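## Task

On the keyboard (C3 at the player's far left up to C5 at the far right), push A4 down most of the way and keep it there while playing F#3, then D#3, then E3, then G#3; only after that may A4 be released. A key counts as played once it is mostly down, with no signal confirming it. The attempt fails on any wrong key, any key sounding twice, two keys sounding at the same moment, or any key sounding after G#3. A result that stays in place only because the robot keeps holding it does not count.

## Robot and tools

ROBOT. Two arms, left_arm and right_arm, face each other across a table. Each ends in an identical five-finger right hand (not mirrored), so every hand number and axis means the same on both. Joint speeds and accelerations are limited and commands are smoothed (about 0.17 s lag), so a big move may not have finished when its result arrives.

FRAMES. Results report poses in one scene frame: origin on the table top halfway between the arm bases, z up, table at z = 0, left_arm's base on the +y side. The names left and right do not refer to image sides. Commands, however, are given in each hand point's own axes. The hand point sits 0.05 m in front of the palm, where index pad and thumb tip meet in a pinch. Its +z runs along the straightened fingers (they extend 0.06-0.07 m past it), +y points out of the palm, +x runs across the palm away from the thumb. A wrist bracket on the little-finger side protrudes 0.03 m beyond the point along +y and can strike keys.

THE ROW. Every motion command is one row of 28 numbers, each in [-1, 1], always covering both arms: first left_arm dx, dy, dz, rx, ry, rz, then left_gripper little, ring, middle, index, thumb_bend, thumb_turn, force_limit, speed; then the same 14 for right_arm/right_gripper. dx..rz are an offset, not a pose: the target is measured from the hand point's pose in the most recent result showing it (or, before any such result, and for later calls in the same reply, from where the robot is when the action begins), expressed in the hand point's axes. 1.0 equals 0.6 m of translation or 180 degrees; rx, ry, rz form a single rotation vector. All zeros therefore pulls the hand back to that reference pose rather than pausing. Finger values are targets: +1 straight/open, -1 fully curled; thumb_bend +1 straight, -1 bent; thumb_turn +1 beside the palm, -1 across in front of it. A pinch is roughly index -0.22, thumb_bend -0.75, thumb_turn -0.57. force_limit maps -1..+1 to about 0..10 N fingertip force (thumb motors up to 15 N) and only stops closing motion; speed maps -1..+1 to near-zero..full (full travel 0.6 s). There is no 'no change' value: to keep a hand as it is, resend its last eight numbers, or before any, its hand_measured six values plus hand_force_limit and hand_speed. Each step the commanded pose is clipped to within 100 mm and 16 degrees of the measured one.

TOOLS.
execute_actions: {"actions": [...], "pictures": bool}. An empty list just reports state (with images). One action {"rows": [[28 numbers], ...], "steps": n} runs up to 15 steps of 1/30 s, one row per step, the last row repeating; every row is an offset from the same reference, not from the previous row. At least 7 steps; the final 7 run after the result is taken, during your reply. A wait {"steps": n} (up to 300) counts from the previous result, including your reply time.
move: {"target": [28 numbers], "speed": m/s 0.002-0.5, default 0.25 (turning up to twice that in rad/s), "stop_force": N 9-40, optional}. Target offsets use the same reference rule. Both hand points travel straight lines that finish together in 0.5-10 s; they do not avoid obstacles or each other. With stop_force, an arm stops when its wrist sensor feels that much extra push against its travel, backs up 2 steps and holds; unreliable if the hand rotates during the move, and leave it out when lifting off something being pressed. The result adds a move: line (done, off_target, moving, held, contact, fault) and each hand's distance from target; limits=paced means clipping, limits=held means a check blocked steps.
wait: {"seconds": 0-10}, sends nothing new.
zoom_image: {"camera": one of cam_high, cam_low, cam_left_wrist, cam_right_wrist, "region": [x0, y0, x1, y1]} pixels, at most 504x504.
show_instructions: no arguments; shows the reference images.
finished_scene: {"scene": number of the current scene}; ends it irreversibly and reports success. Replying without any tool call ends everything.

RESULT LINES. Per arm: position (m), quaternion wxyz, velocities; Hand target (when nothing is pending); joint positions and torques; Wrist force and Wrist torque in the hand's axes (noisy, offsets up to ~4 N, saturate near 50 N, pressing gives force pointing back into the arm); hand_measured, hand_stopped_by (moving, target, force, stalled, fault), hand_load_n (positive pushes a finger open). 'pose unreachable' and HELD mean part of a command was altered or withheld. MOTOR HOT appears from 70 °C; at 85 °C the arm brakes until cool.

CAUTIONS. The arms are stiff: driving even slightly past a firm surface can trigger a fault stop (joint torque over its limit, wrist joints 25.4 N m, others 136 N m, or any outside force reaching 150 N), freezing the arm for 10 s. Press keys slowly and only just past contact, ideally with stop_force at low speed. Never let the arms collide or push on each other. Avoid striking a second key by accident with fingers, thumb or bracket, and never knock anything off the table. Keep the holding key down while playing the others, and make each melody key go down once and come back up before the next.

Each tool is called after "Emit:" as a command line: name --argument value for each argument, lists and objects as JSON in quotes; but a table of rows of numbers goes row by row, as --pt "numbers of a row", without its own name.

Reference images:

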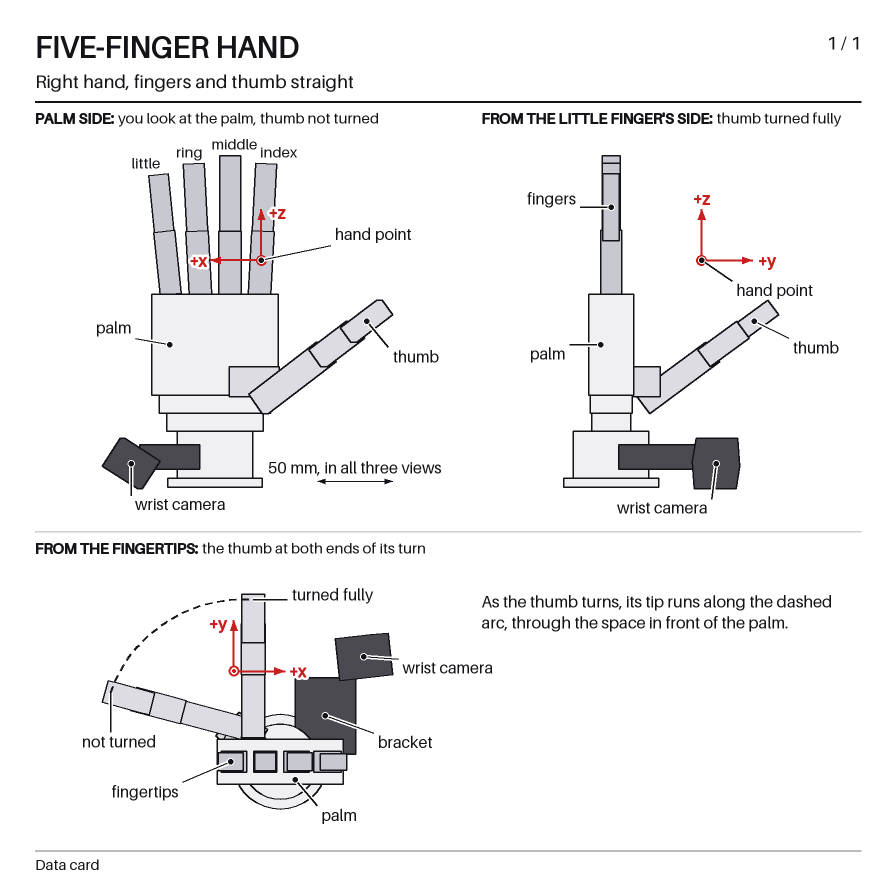

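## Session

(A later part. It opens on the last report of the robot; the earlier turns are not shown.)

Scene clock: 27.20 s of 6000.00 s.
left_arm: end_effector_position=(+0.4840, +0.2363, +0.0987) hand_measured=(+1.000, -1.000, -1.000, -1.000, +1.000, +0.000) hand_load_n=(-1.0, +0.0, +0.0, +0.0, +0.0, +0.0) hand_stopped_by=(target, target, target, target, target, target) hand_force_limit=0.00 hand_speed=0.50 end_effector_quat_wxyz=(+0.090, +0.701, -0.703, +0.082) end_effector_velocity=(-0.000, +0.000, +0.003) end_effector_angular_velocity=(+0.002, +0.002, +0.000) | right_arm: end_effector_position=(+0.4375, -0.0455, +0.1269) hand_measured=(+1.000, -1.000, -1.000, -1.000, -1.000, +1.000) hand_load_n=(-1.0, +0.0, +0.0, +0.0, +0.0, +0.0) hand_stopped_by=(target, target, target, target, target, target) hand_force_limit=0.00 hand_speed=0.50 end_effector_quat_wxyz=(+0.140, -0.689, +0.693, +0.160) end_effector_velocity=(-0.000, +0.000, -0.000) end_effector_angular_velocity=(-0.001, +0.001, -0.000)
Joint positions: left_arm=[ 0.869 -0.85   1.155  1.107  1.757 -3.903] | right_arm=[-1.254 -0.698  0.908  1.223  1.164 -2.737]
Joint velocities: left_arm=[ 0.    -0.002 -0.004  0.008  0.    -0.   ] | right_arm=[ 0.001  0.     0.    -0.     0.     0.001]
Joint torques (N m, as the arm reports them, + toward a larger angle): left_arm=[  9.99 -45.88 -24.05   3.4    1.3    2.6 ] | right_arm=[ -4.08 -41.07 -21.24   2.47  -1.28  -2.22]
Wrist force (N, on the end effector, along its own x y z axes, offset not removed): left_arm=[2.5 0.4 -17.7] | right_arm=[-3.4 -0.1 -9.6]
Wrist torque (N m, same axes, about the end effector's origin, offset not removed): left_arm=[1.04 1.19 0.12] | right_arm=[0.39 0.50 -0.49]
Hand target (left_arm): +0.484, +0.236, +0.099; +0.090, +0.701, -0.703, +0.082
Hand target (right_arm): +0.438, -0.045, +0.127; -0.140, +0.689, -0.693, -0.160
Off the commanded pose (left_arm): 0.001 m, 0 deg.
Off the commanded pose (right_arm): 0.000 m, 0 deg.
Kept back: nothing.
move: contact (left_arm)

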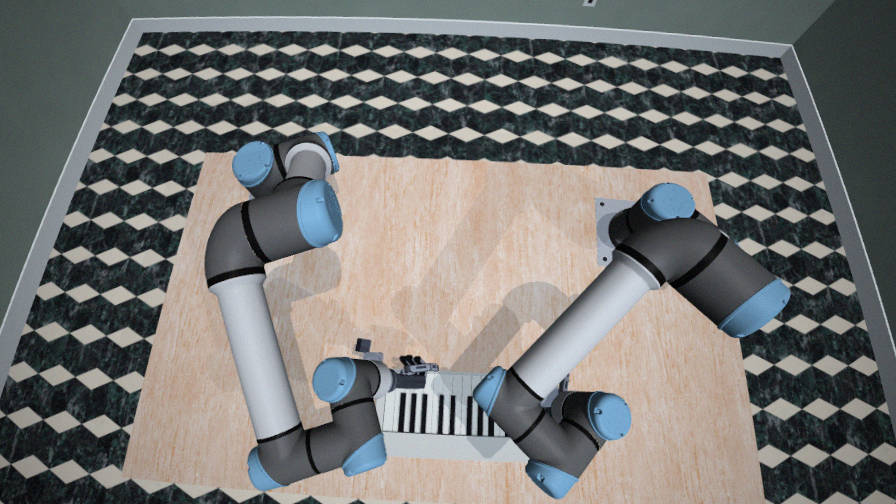

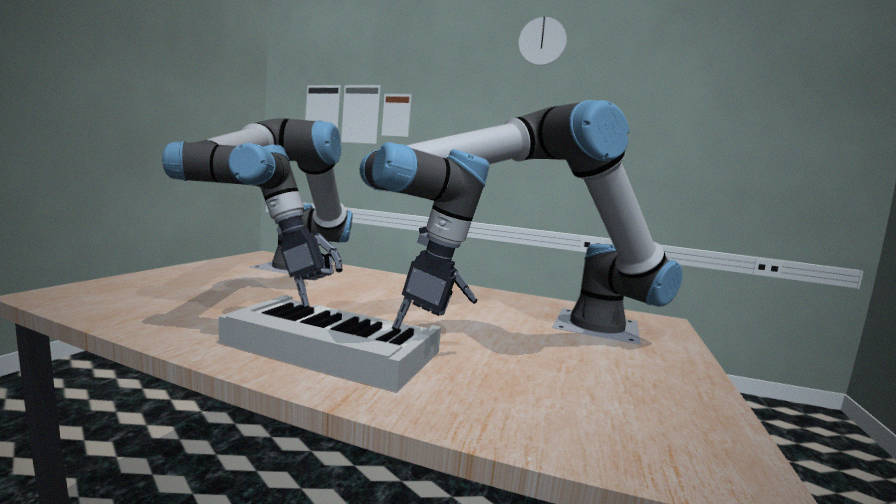

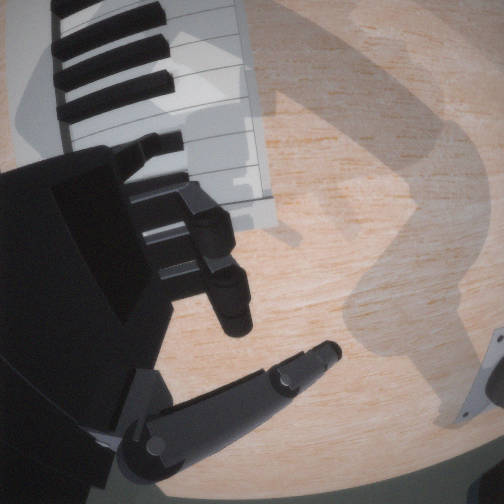

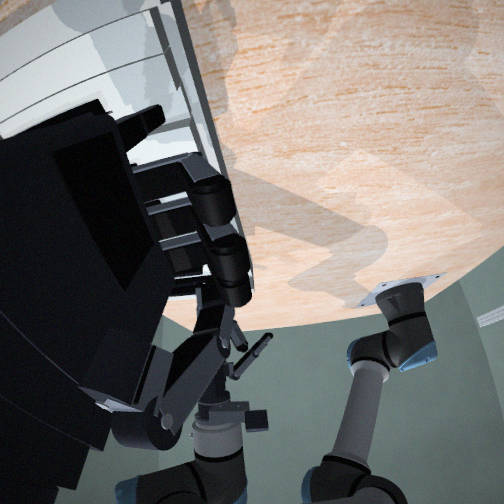

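Emit:
move --target '[0.0048,0.0002,-0.0194,0,0,0,1,-1,-1,-1,1,0,0,0.5,0,0,0,0,0,0,1,-1,-1,-1,-1,1,0,0.5]' --speed 0.05

Emit:
move --target '[0.0134,0.0782,0.0094,0,0,0,1,-1,-1,-1,1,0,0,0.5,0,0,0,0,0,0,1,-1,-1,-1,-1,1,0,0.5]' --speed 0.08

Emit:
move --target '[-0.0032,-0.0001,0.013,0,0,0,1,-1,-1,-1,1,0,0,0.5,0,0,0,0,0,0,1,-1,-1,-1,-1,1,0,0.5]' --speed 0.03

Emit:
zoom_image --camera "cam_left_wrist" --region '[70, 60, 250, 210]'

Scene clock: 28.40 s of 6000.00 s.
left_arm: end_effector_position=(+0.4840, +0.2363, +0.1104) hand_measured=(+1.000, -1.000, -1.000, -1.000, +1.000, +0.000) hand_load_n=(+0.0, +0.0, +0.0, +0.0, +0.0, +0.0) hand_stopped_by=(target, target, target, target, target, target) hand_force_limit=0.00 hand_speed=0.50 end_effector_quat_wxyz=(+0.090, +0.701, -0.703, +0.082) end_effector_velocity=(-0.000, -0.000, +0.003) end_effector_angular_velocity=(-0.001, -0.001, -0.000) | right_arm: end_effector_position=(+0.4375, -0.0455, +0.1269) hand_measured=(+1.000, -1.000, -1.000, -1.000, -1.000, +1.000) hand_load_n=(-1.0, +0.0, +0.0, +0.0, +0.0, +0.0) hand_stopped_by=(target, target, target, target, target, target) hand_force_limit=0.00 hand_speed=0.50 end_effector_quat_wxyz=(+0.140, -0.689, +0.693, +0.160) end_effector_velocity=(+0.001, -0.001, -0.000) end_effector_angular_velocity=(-0.000, -0.001, -0.002)
Joint positions: left_arm=[ 0.869 -0.859  1.14   1.132  1.757 -3.903] | right_arm=[-1.254 -0.698  0.908  1.223  1.164 -2.737]
Joint velocities: left_arm=[-0.    -0.003 -0.004  0.006 -0.    -0.   ] | right_arm=[-0.001 -0.    -0.    -0.     0.001  0.   ]
Joint torques (N m, as the arm reports them, + toward a larger angle): left_arm=[  9.3  -55.8  -28.86   3.88   0.03   2.33] | right_arm=[ -4.15 -39.5  -21.12   2.55  -1.38  -2.27]
Wrist force (N, on the end effector, along its own x y z axes, offset not removed): left_arm=[-0.5 -1.1 -2.7] | right_arm=[-3.7 -0.3 -10.1]
Wrist torque (N m, same axes, about the end effector's origin, offset not removed): left_arm=[0.07 0.09 -0.17] | right_arm=[0.39 0.49 -0.42]
Hand target (left_arm): +0.484, +0.236, +0.111; +0.090, +0.701, -0.703, +0.082
Hand target (right_arm): +0.438, -0.045, +0.127; -0.140, +0.689, -0.693, -0.160
Off the commanded pose (left_arm): 0.000 m, 0 deg.
Off the commanded pose (right_arm): 0.000 m, 0 deg.
Kept back: nothing.
move: done

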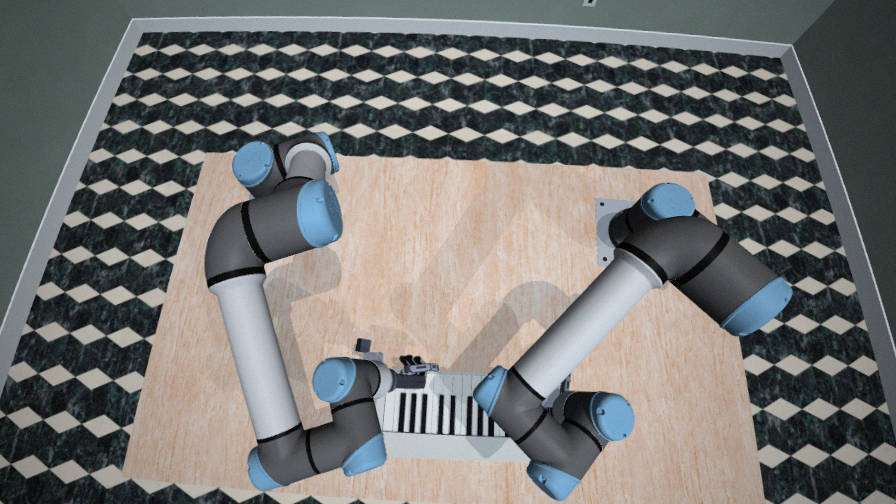

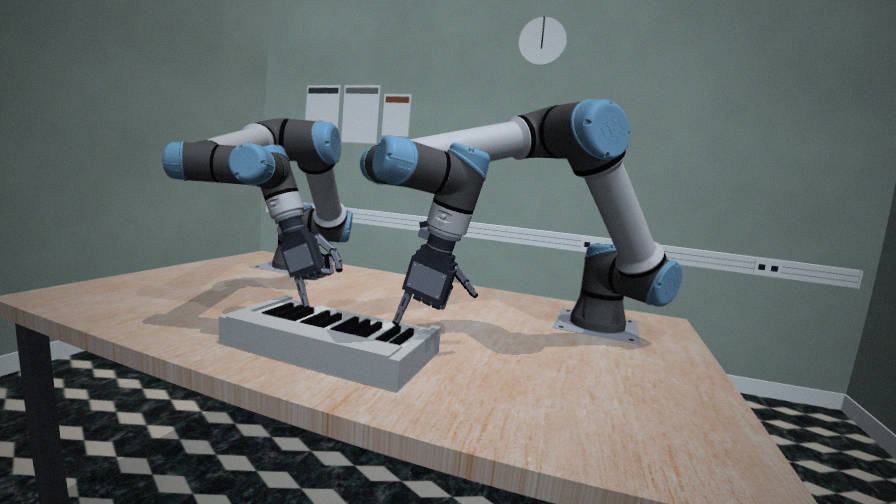

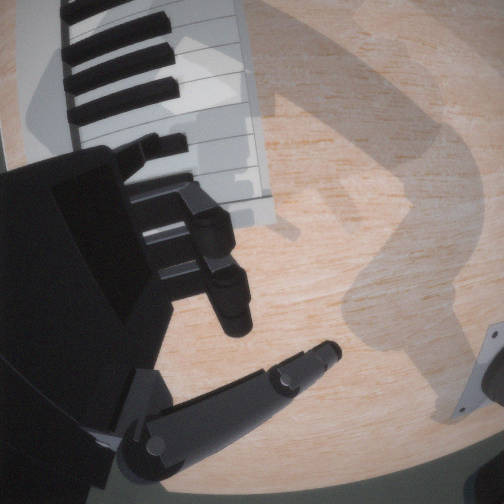

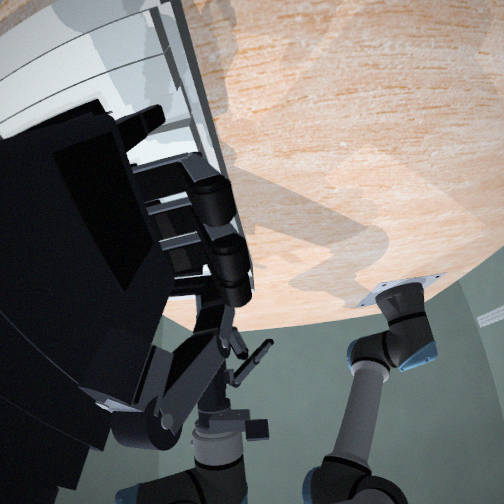

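Scene clock: 29.47 s of 6000.00 s.
left_arm: end_effector_position=(+0.4372, +0.2273, +0.1074) hand_measured=(+1.000, -1.000, -1.000, -1.000, +1.000, +0.000) hand_load_n=(+0.0, +0.0, +0.0, +0.0, +0.0, +0.0) hand_stopped_by=(target, target, target, target, target, target) hand_force_limit=0.00 hand_speed=0.50 end_effector_quat_wxyz=(+0.090, +0.701, -0.703, +0.082) end_effector_velocity=(-0.002, -0.001, +0.000) end_effector_angular_velocity=(-0.002, -0.002, -0.000) | right_arm: end_effector_position=(+0.4375, -0.0455, +0.1269) hand_measured=(+1.000, -1.000, -1.000, -1.000, -1.000, +1.000) hand_load_n=(-1.0, +0.0, +0.0, +0.0, +0.0, +0.0) hand_stopped_by=(target, target, target, target, target, target) hand_force_limit=0.00 hand_speed=0.50 end_effector_quat_wxyz=(+0.140, -0.689, +0.693, +0.160) end_effector_velocity=(+0.000, -0.000, -0.000) end_effector_angular_velocity=(-0.001, +0.000, -0.002)
Joint positions: left_arm=[ 0.796 -0.945  1.291  1.053  1.745 -3.977] | right_arm=[-1.254 -0.698  0.908  1.223  1.164 -2.737]
Joint velocities: left_arm=[-0.005 -0.004  0.005 -0.004 -0.001 -0.004] | right_arm=[-0.001  0.     0.    -0.001  0.001  0.001]
Joint torques (N m, as the arm reports them, + toward a larger angle): left_arm=[-12.92 -51.19  -7.79  -0.42  -1.88  -2.69] | right_arm=[ -4.04 -40.44 -20.73   2.41  -1.37  -2.33]
Wrist force (N, on the end effector, along its own x y z axes, offset not removed): left_arm=[-0.1 -0.4 -1.0] | right_arm=[-4.8 -0.2 -10.9]
Wrist torque (N m, same axes, about the end effector's origin, offset not removed): left_arm=[0.01 0.08 -0.27] | right_arm=[0.47 0.76 -0.46]
Hand target (left_arm): +0.437, +0.227, +0.107; +0.090, +0.701, -0.703, +0.082
Hand target (right_arm): +0.438, -0.045, +0.127; -0.140, +0.689, -0.693, -0.160
Off the commanded pose (left_arm): 0.000 m, 0 deg.
Off the commanded pose (right_arm): 0.000 m, 0 deg.
Kept back: nothing.
move: done

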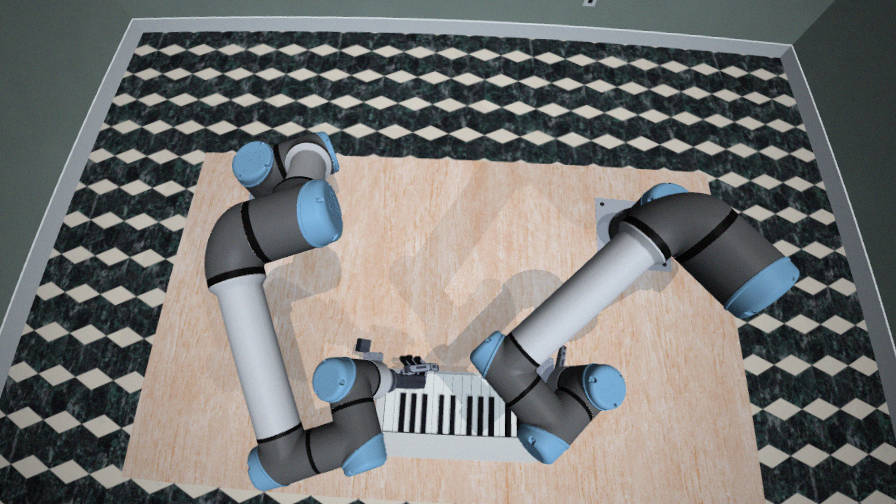

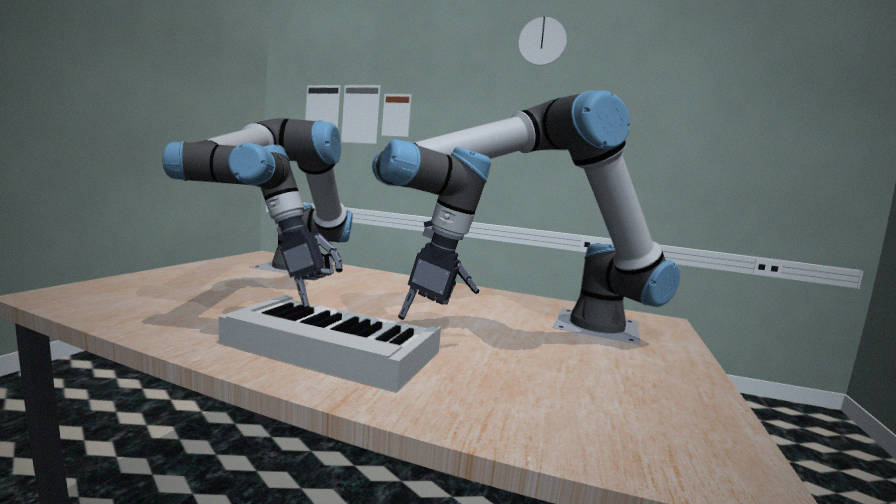

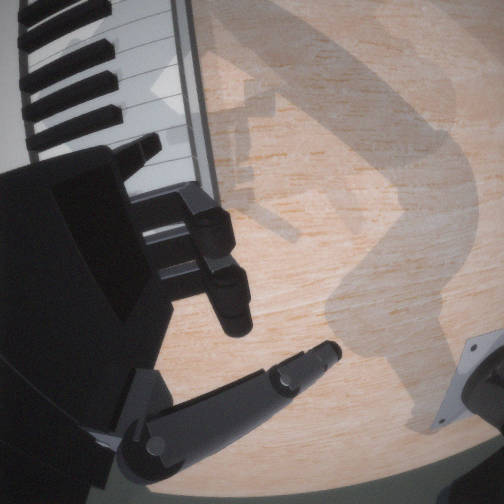

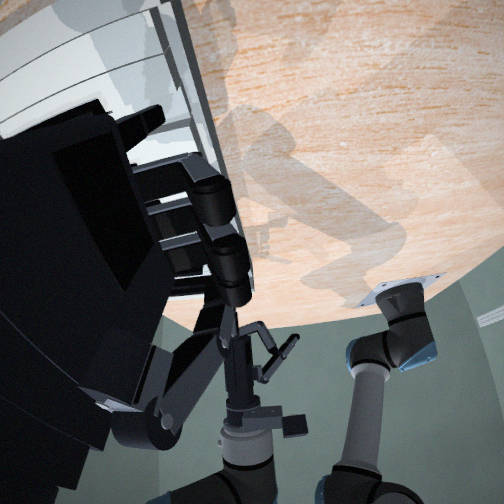

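Scene clock: 30.20 s of 6000.00 s.
left_arm: end_effector_position=(+0.4372, +0.2273, +0.0996) hand_measured=(+1.000, -1.000, -1.000, -1.000, +1.000, +0.000) hand_load_n=(+0.0, +0.0, +0.0, +0.0, +0.0, +0.0) hand_stopped_by=(target, target, target, target, target, target) hand_force_limit=0.00 hand_speed=0.50 end_effector_quat_wxyz=(+0.090, +0.701, -0.703, +0.081) end_effector_velocity=(+0.000, +0.000, -0.002) end_effector_angular_velocity=(-0.000, -0.000, +0.000) | right_arm: end_effector_position=(+0.4375, -0.0455, +0.1269) hand_measured=(+1.000, -1.000, -1.000, -1.000, -1.000, +1.000) hand_load_n=(-1.0, +0.0, +0.0, +0.0, +0.0, +0.0) hand_stopped_by=(target, target, target, target, target, target) hand_force_limit=0.00 hand_speed=0.50 end_effector_quat_wxyz=(+0.140, -0.689, +0.693, +0.160) end_effector_velocity=(-0.000, +0.000, -0.000) end_effector_angular_velocity=(-0.001, +0.001, +0.000)
Joint positions: left_arm=[ 0.796 -0.938  1.301  1.037  1.745 -3.977] | right_arm=[-1.254 -0.698  0.908  1.223  1.164 -2.737]
Joint velocities: left_arm=[ 0.     0.002  0.003 -0.006 -0.    -0.   ] | right_arm=[0.001 0.    0.    0.    0.001 0.001]
Joint torques (N m, as the arm reports them, + toward a larger angle): left_arm=[ -1.09 -29.73  -8.09  -0.56  -0.63   0.04] | right_arm=[ -4.55 -40.1  -20.88   2.57  -1.33  -2.22]
Wrist force (N, on the end effector, along its own x y z axes, offset not removed): left_arm=[0.6 1.3 -2.4] | right_arm=[-4.9 -0.1 -10.0]
Wrist torque (N m, same axes, about the end effector's origin, offset not removed): left_arm=[0.29 -0.09 -0.01] | right_arm=[0.43 0.82 -0.41]
Hand target (left_arm): +0.437, +0.227, +0.099; +0.090, +0.701, -0.703, +0.082
Hand target (right_arm): +0.438, -0.045, +0.127; -0.140, +0.689, -0.693, -0.160
Off the commanded pose (left_arm): 0.000 m, 0 deg.
Off the commanded pose (right_arm): 0.000 m, 0 deg.
Kept back: nothing.
move: done

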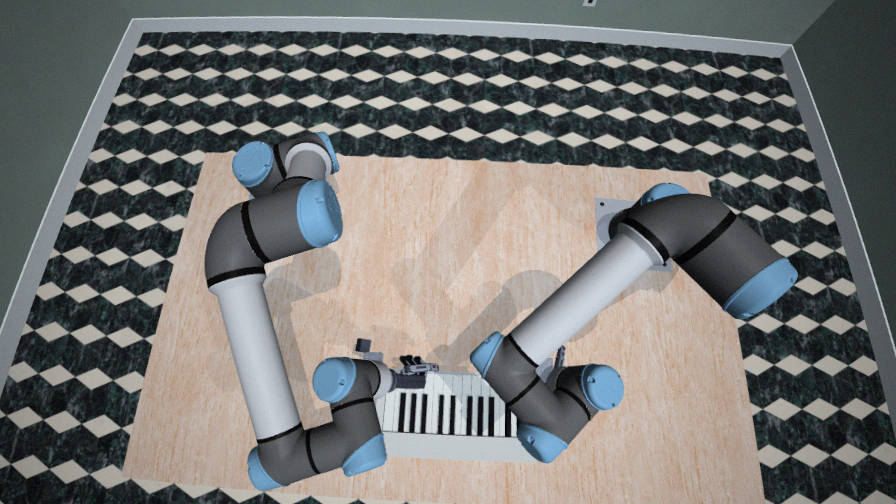

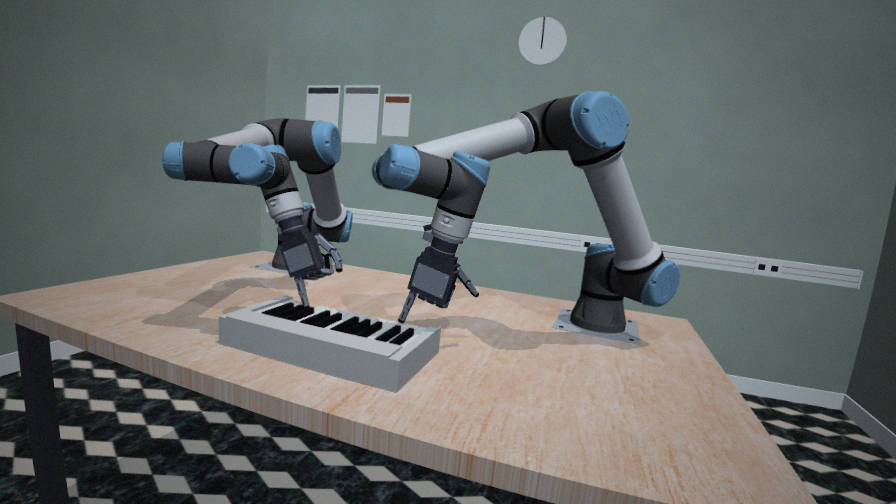

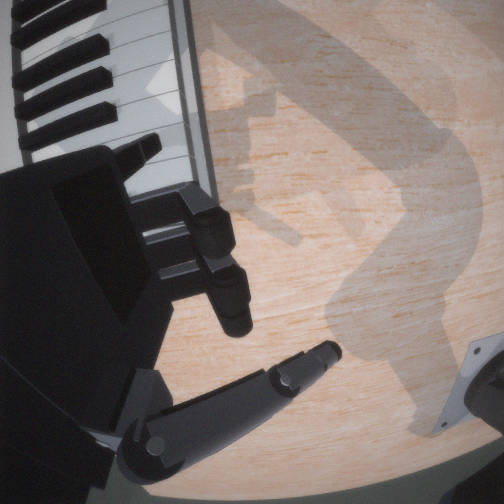

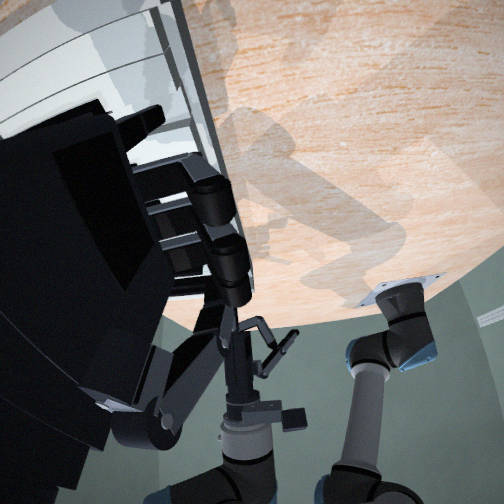

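Region (70, 60, 250, 210) of cam_left_wrist's 504x504 image, scaled by 2.800, with more detail than that image has.

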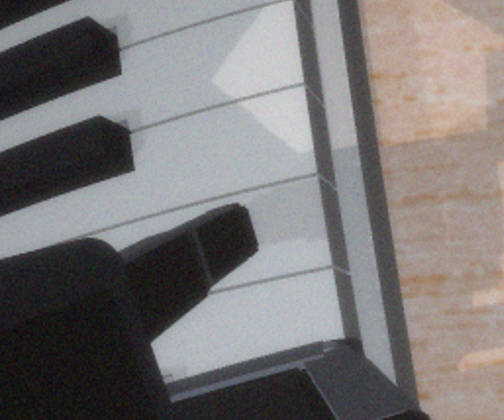

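Emit:
move --target '[-0.0064,-0.0003,0.0259,0,0,0,1,-1,-1,-1,1,0,0,0.5,0,0,0,0,0,0,1,-1,-1,-1,-1,1,0,0.5]' --speed 0.006 --stop_force 9

Emit:
zoom_image --camera "cam_left_wrist" --region '[70, 60, 250, 210]'

Scene clock: 33.30 s of 6000.00 s.
left_arm: end_effector_position=(+0.4372, +0.2273, +0.0838) hand_measured=(+1.000, -1.000, -1.000, -1.000, +1.000, +0.000) hand_load_n=(-1.0, +0.0, +0.0, +0.0, +0.0, +0.0) hand_stopped_by=(target, target, target, target, target, target) hand_force_limit=0.00 hand_speed=0.50 end_effector_quat_wxyz=(+0.090, +0.701, -0.703, +0.082) end_effector_velocity=(+0.001, -0.000, -0.001) end_effector_angular_velocity=(-0.001, -0.001, +0.000) | right_arm: end_effector_position=(+0.4375, -0.0455, +0.1269) hand_measured=(+1.000, -1.000, -1.000, -1.000, -1.000, +1.000) hand_load_n=(-1.0, +0.0, +0.0, +0.0, +0.0, +0.0) hand_stopped_by=(target, target, target, target, target, target) hand_force_limit=0.00 hand_speed=0.50 end_effector_quat_wxyz=(+0.140, -0.689, +0.693, +0.160) end_effector_velocity=(+0.000, -0.000, +0.001) end_effector_angular_velocity=(+0.002, -0.000, -0.001)
Joint positions: left_arm=[ 0.796 -0.924  1.32   1.003  1.745 -3.977] | right_arm=[-1.254 -0.698  0.908  1.223  1.164 -2.737]
Joint velocities: left_arm=[ 0.001  0.001  0.002 -0.005  0.     0.   ] | right_arm=[-0.001 -0.    -0.     0.    -0.001  0.   ]
Joint torques (N m, as the arm reports them, + toward a larger angle): left_arm=[ -1.74 -24.15  -3.98  -0.99  -0.27   0.81] | right_arm=[ -4.72 -40.57 -21.46   2.51  -1.22  -2.23]
Wrist force (N, on the end effector, along its own x y z axes, offset not removed): left_arm=[0.9 0.2 -12.9] | right_arm=[-3.8 0.7 -8.7]
Wrist torque (N m, same axes, about the end effector's origin, offset not removed): left_arm=[0.65 0.85 -0.01] | right_arm=[0.40 0.55 -0.32]
Hand target (left_arm): +0.437, +0.227, +0.084; +0.090, +0.701, -0.703, +0.081
Hand target (right_arm): +0.438, -0.045, +0.127; -0.140, +0.689, -0.693, -0.160
Off the commanded pose (left_arm): 0.000 m, 0 deg.
Off the commanded pose (right_arm): 0.000 m, 0 deg.
Kept back: nothing.
move: done

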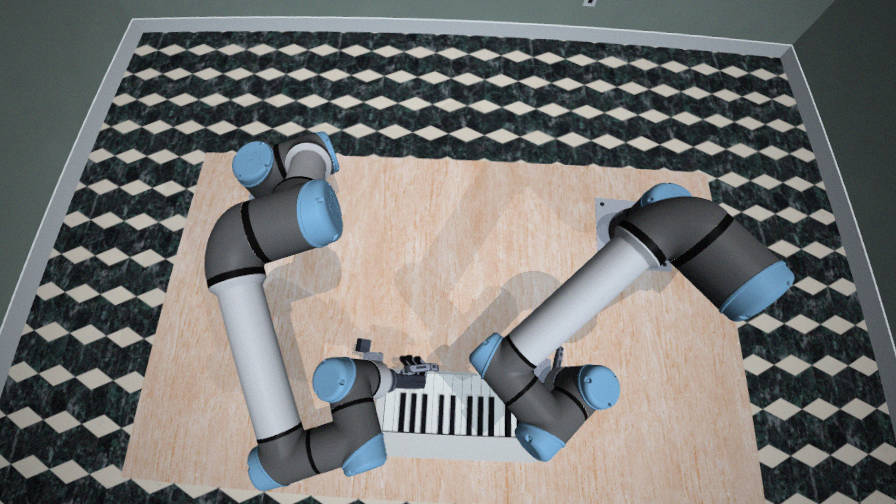

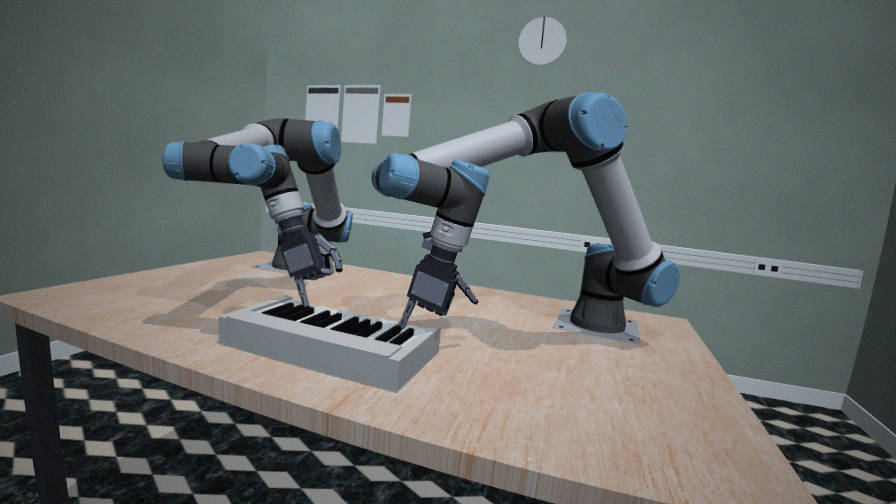

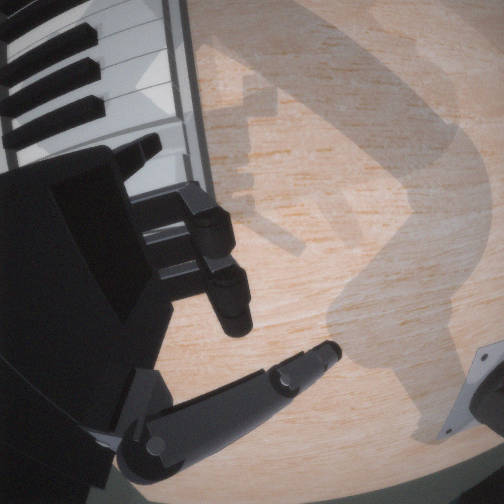

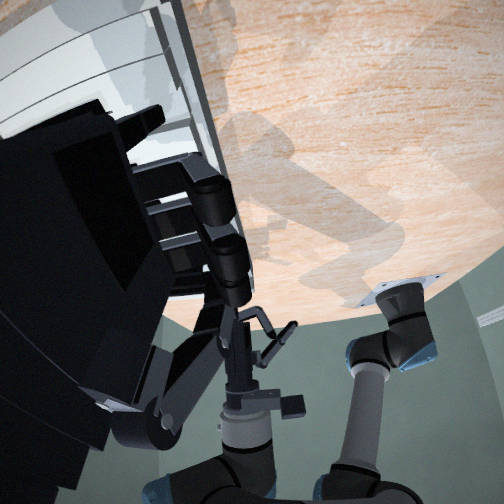

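Region (70, 60, 250, 210) of cam_left_wrist's 504x504 image, scaled by 2.800, with more detail than that image has.

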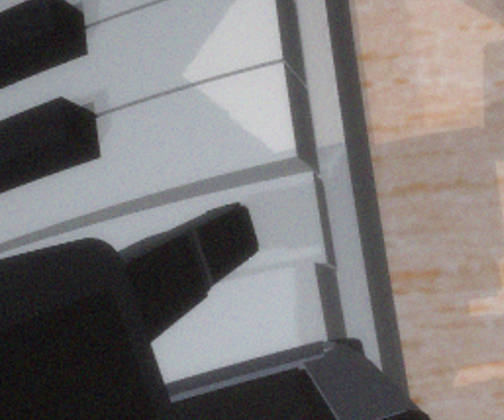

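Emit:
move --target '[0.0109,0.0005,-0.0437,0,0,0,1,-1,-1,-1,1,0,0,0.5,0,0,0,0,0,0,1,-1,-1,-1,-1,1,0,0.5]' --speed 0.08

Emit:
move --target '[0.0945,-0.0787,0.026,0,0,0,1,-1,-1,-1,1,0,0,0.5,0,0,0,0,0,0,1,-1,-1,-1,-1,1,0,0.5]' --speed 0.1

Emit:
zoom_image --camera "cam_left_wrist" --region '[70, 60, 250, 210]'

Scene clock: 34.70 s of 6000.00 s.
left_arm: end_effector_position=(+0.4372, +0.2272, +0.1105) hand_measured=(+1.000, -1.000, -1.000, -1.000, +1.000, +0.000) hand_load_n=(+0.0, +0.0, +0.0, +0.0, +0.0, +0.0) hand_stopped_by=(target, target, target, target, target, target) hand_force_limit=0.00 hand_speed=0.50 end_effector_quat_wxyz=(+0.090, +0.701, -0.703, +0.082) end_effector_velocity=(-0.000, +0.000, +0.003) end_effector_angular_velocity=(+0.001, +0.001, +0.000) | right_arm: end_effector_position=(+0.4375, -0.0455, +0.1269) hand_measured=(+1.000, -1.000, -1.000, -1.000, -1.000, +1.000) hand_load_n=(-1.0, +0.0, +0.0, +0.0, +0.0, +0.0) hand_stopped_by=(target, target, target, target, target, target) hand_force_limit=0.00 hand_speed=0.50 end_effector_quat_wxyz=(+0.140, -0.689, +0.693, +0.160) end_effector_velocity=(-0.000, -0.000, +0.000) end_effector_angular_velocity=(-0.001, -0.000, +0.001)
Joint positions: left_arm=[ 0.796 -0.948  1.287  1.06   1.745 -3.977] | right_arm=[-1.254 -0.698  0.908  1.223  1.164 -2.737]
Joint velocities: left_arm=[ 0.    -0.001 -0.004  0.007 -0.    -0.   ] | right_arm=[ 0.    -0.    -0.     0.001  0.001 -0.001]
Joint torques (N m, as the arm reports them, + toward a larger angle): left_arm=[-10.09 -51.7  -28.17   4.07  -1.02  -1.82] | right_arm=[ -4.56 -40.13 -21.15   2.45  -1.27  -2.05]
Wrist force (N, on the end effector, along its own x y z axes, offset not removed): left_arm=[-1.2 -2.9 -2.2] | right_arm=[-5.5 0.6 -9.6]
Wrist torque (N m, same axes, about the end effector's origin, offset not removed): left_arm=[-0.32 0.23 -0.30] | right_arm=[0.54 0.85 -0.48]
Hand target (left_arm): +0.437, +0.227, +0.111; +0.090, +0.701, -0.703, +0.082
Hand target (right_arm): +0.438, -0.045, +0.127; -0.140, +0.689, -0.693, -0.160
Off the commanded pose (left_arm): 0.000 m, 0 deg.
Off the commanded pose (right_arm): 0.000 m, 0 deg.
Kept back: nothing.
move: done

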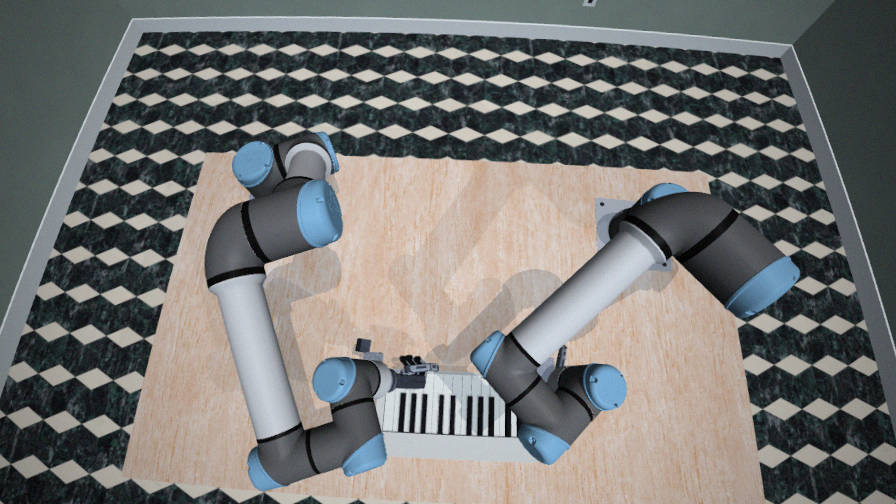

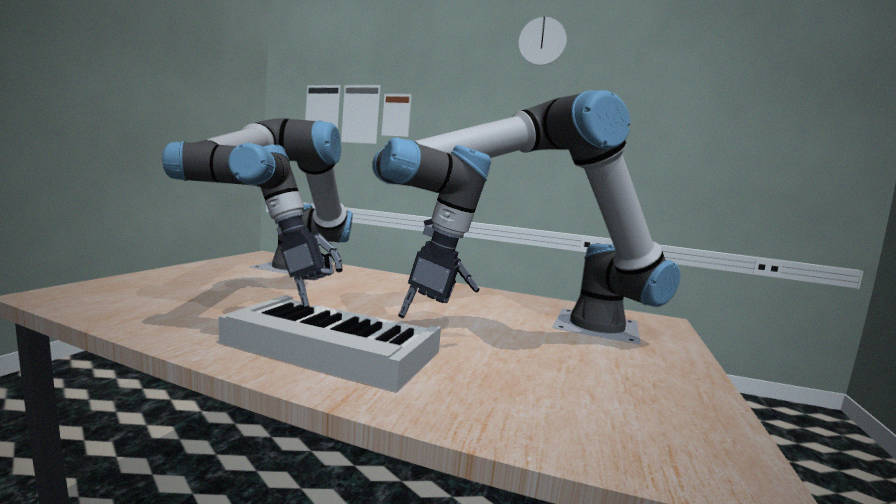

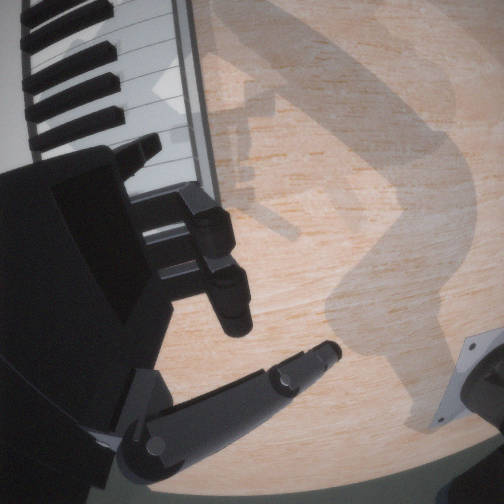

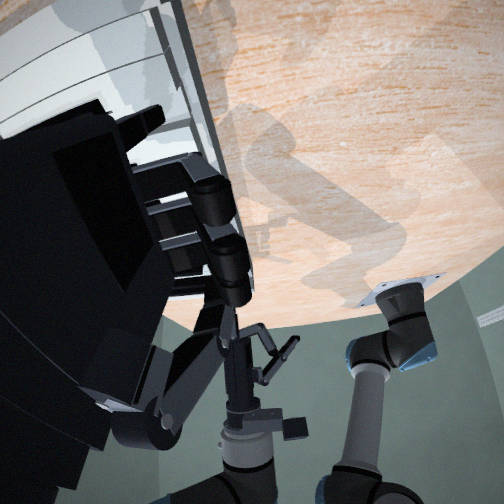

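Scene clock: 35.97 s of 6000.00 s.
left_arm: end_effector_position=(+0.4841, +0.1686, +0.1085) hand_measured=(+1.000, -1.000, -1.000, -1.000, +1.000, +0.000) hand_load_n=(+0.0, +0.0, +0.0, +0.0, +0.0, +0.0) hand_stopped_by=(target, target, target, target, target, target) hand_force_limit=0.00 hand_speed=0.50 end_effector_quat_wxyz=(+0.090, +0.701, -0.702, +0.082) end_effector_velocity=(+0.001, -0.002, +0.000) end_effector_angular_velocity=(+0.001, +0.002, -0.000) | right_arm: end_effector_position=(+0.4375, -0.0455, +0.1269) hand_measured=(+1.000, -1.000, -1.000, -1.000, -1.000, +1.000) hand_load_n=(-1.0, +0.0, +0.0, +0.0, +0.0, +0.0) hand_stopped_by=(target, target, target, target, target, target) hand_force_limit=0.00 hand_speed=0.50 end_effector_quat_wxyz=(+0.140, -0.689, +0.693, +0.160) end_effector_velocity=(+0.000, -0.000, -0.000) end_effector_angular_velocity=(-0.001, +0.000, -0.002)
Joint positions: left_arm=[ 0.787 -0.762  0.968  1.19   1.743 -3.987] | right_arm=[-1.254 -0.698  0.908  1.223  1.164 -2.737]
Joint velocities: left_arm=[-0.     0.008 -0.013  0.008  0.001 -0.   ] | right_arm=[-0.     0.     0.    -0.001  0.001  0.002]
Joint torques (N m, as the arm reports them, + toward a larger angle): left_arm=[-12.3  -36.85 -30.06   4.05   3.06   0.77] | right_arm=[ -4.25 -40.18 -21.23   2.46  -1.29  -2.23]
Wrist force (N, on the end effector, along its own x y z axes, offset not removed): left_arm=[-1.4 -1.0 -1.6] | right_arm=[-4.1 0.6 -11.1]
Wrist torque (N m, same axes, about the end effector's origin, offset not removed): left_arm=[-0.03 0.19 -0.27] | right_arm=[0.61 0.68 -0.47]
Hand target (left_arm): +0.484, +0.168, +0.108; +0.090, +0.701, -0.703, +0.082
Hand target (right_arm): +0.438, -0.045, +0.127; -0.140, +0.689, -0.693, -0.160
Off the commanded pose (left_arm): 0.000 m, 0 deg.
Off the commanded pose (right_arm): 0.000 m, 0 deg.
Kept back: nothing.
move: done

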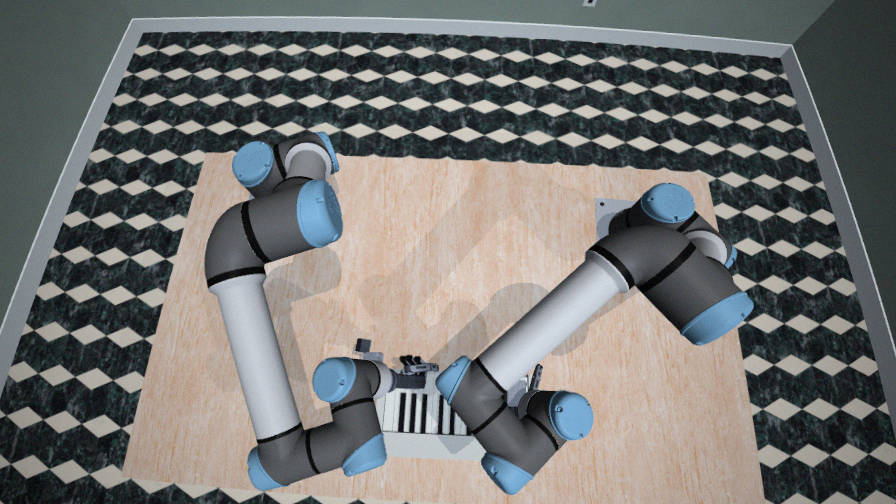

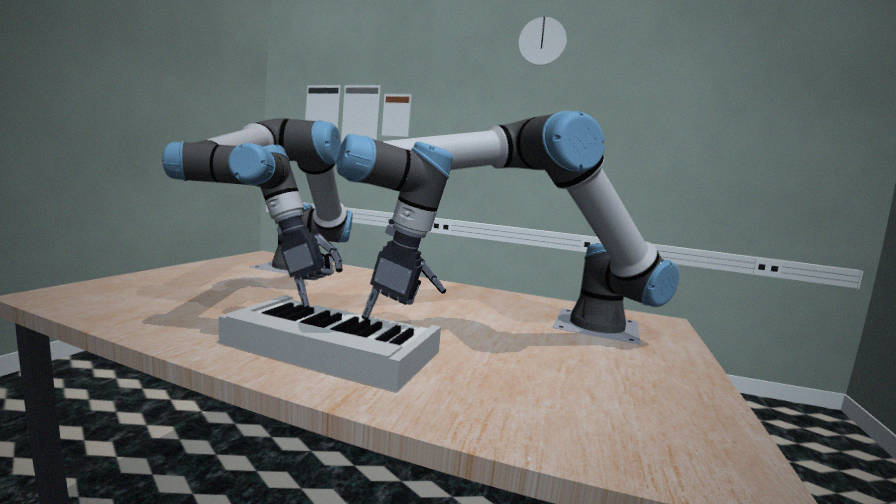

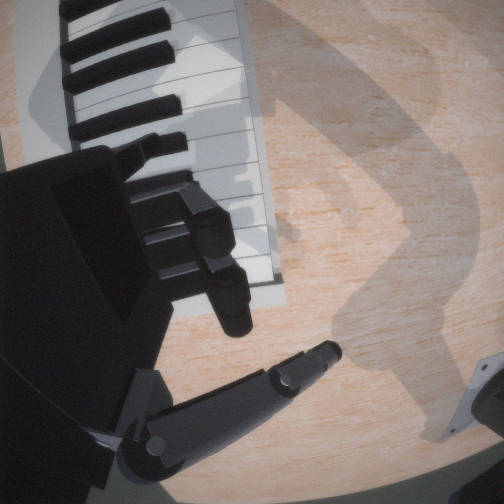

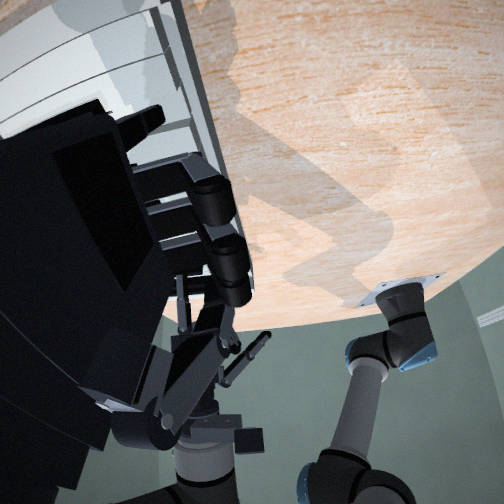

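Region (70, 60, 250, 210) of cam_left_wrist's 504x504 image, scaled by 2.800, with more detail than that image has.

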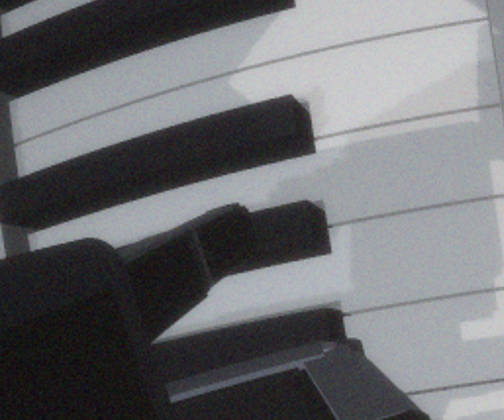

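Emit:
move --target '[-0.003,-0.0002,0.0166,0,0,0,1,-1,-1,-1,1,0,0,0.5,0,0,0,0,0,0,1,-1,-1,-1,-1,1,0,0.5]' --speed 0.008 --stop_force 9

Emit:
zoom_image --camera "cam_low" --region '[280, 270, 450, 360]'

Scene clock: 37.87 s of 6000.00 s.
left_arm: end_effector_position=(+0.4841, +0.1680, +0.0987) hand_measured=(+1.000, -1.000, -1.000, -1.000, +1.000, +0.000) hand_load_n=(-1.5, +0.0, +0.0, +0.0, +0.0, +0.0) hand_stopped_by=(target, target, target, target, target, target) hand_force_limit=0.00 hand_speed=0.50 end_effector_quat_wxyz=(+0.090, +0.701, -0.702, +0.082) end_effector_velocity=(-0.001, +0.001, +0.000) end_effector_angular_velocity=(+0.004, +0.004, +0.000) | right_arm: end_effector_position=(+0.4375, -0.0455, +0.1269) hand_measured=(+1.000, -1.000, -1.000, -1.000, -1.000, +1.000) hand_load_n=(-1.0, +0.0, +0.0, +0.0, +0.0, +0.0) hand_stopped_by=(target, target, target, target, target, target) hand_force_limit=0.00 hand_speed=0.50 end_effector_quat_wxyz=(+0.140, -0.689, +0.693, +0.160) end_effector_velocity=(-0.001, +0.001, +0.000) end_effector_angular_velocity=(+0.001, +0.001, +0.000)
Joint positions: left_arm=[ 0.786 -0.755  0.981  1.171  1.743 -3.987] | right_arm=[-1.254 -0.698  0.908  1.223  1.164 -2.737]
Joint velocities: left_arm=[ 0.     0.001 -0.001  0.005 -0.    -0.   ] | right_arm=[ 0.001  0.    -0.     0.001 -0.001  0.001]
Joint torques (N m, as the arm reports them, + toward a larger angle): left_arm=[-11.52 -44.29 -24.82   3.05  -2.98  -2.45] | right_arm=[ -4.28 -40.57 -21.44   2.53  -1.27  -2.18]
Wrist force (N, on the end effector, along its own x y z axes, offset not removed): left_arm=[0.0 0.1 -18.2] | right_arm=[-3.8 1.6 -9.2]
Wrist torque (N m, same axes, about the end effector's origin, offset not removed): left_arm=[0.90 1.44 -0.09] | right_arm=[0.62 0.61 -0.38]
Hand target (left_arm): +0.484, +0.168, +0.099; +0.090, +0.701, -0.702, +0.082
Hand target (right_arm): +0.438, -0.045, +0.127; -0.140, +0.689, -0.693, -0.160
Off the commanded pose (left_arm): 0.000 m, 0 deg.
Off the commanded pose (right_arm): 0.000 m, 0 deg.
Kept back: nothing.
move: contact (left_arm)

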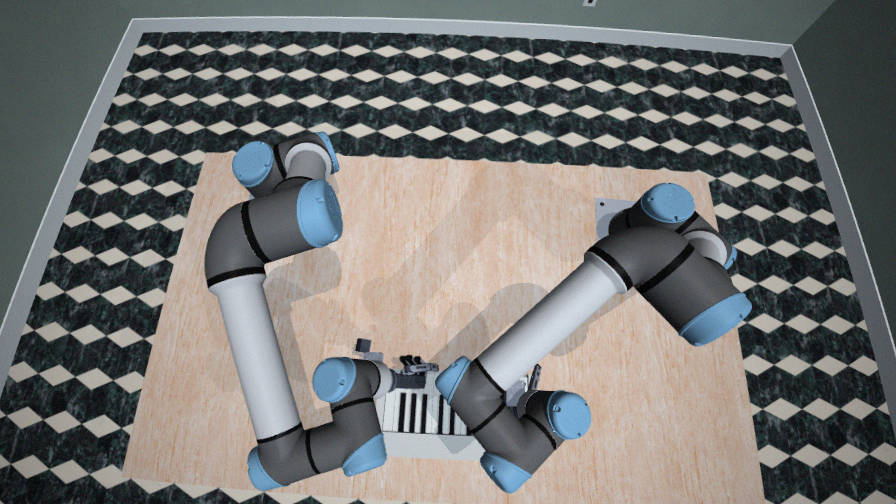

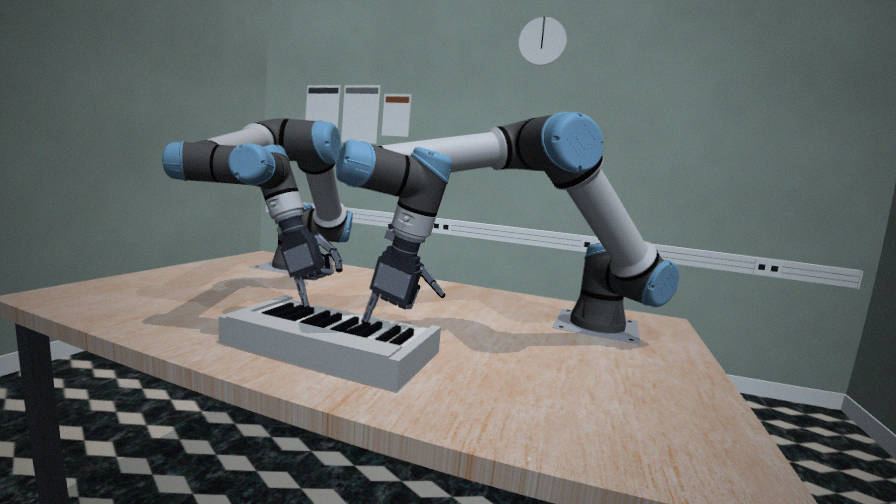

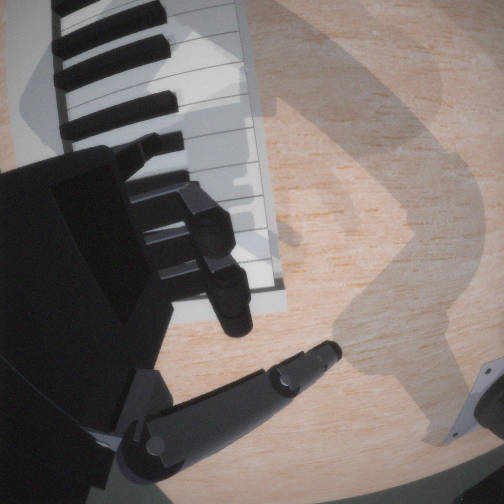

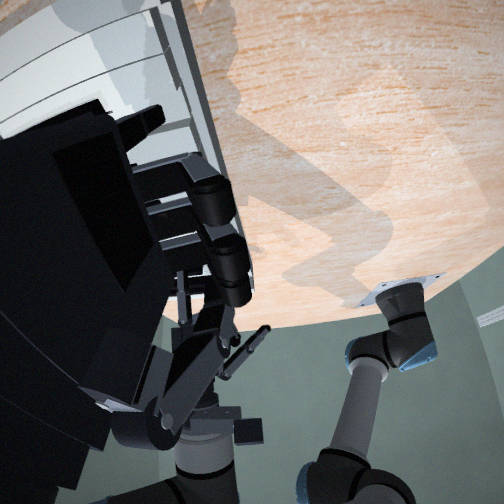

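Region (280, 270, 450, 360) of cam_low's 896x504 image, scaled by 2.965, with more detail than that image has; it fills the top 267 rows of this view, and the rest is white.

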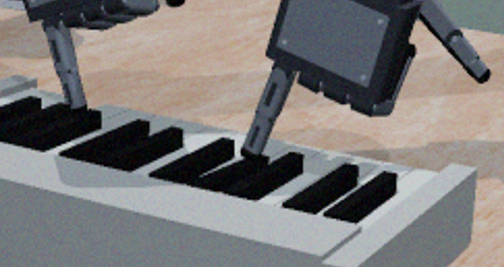

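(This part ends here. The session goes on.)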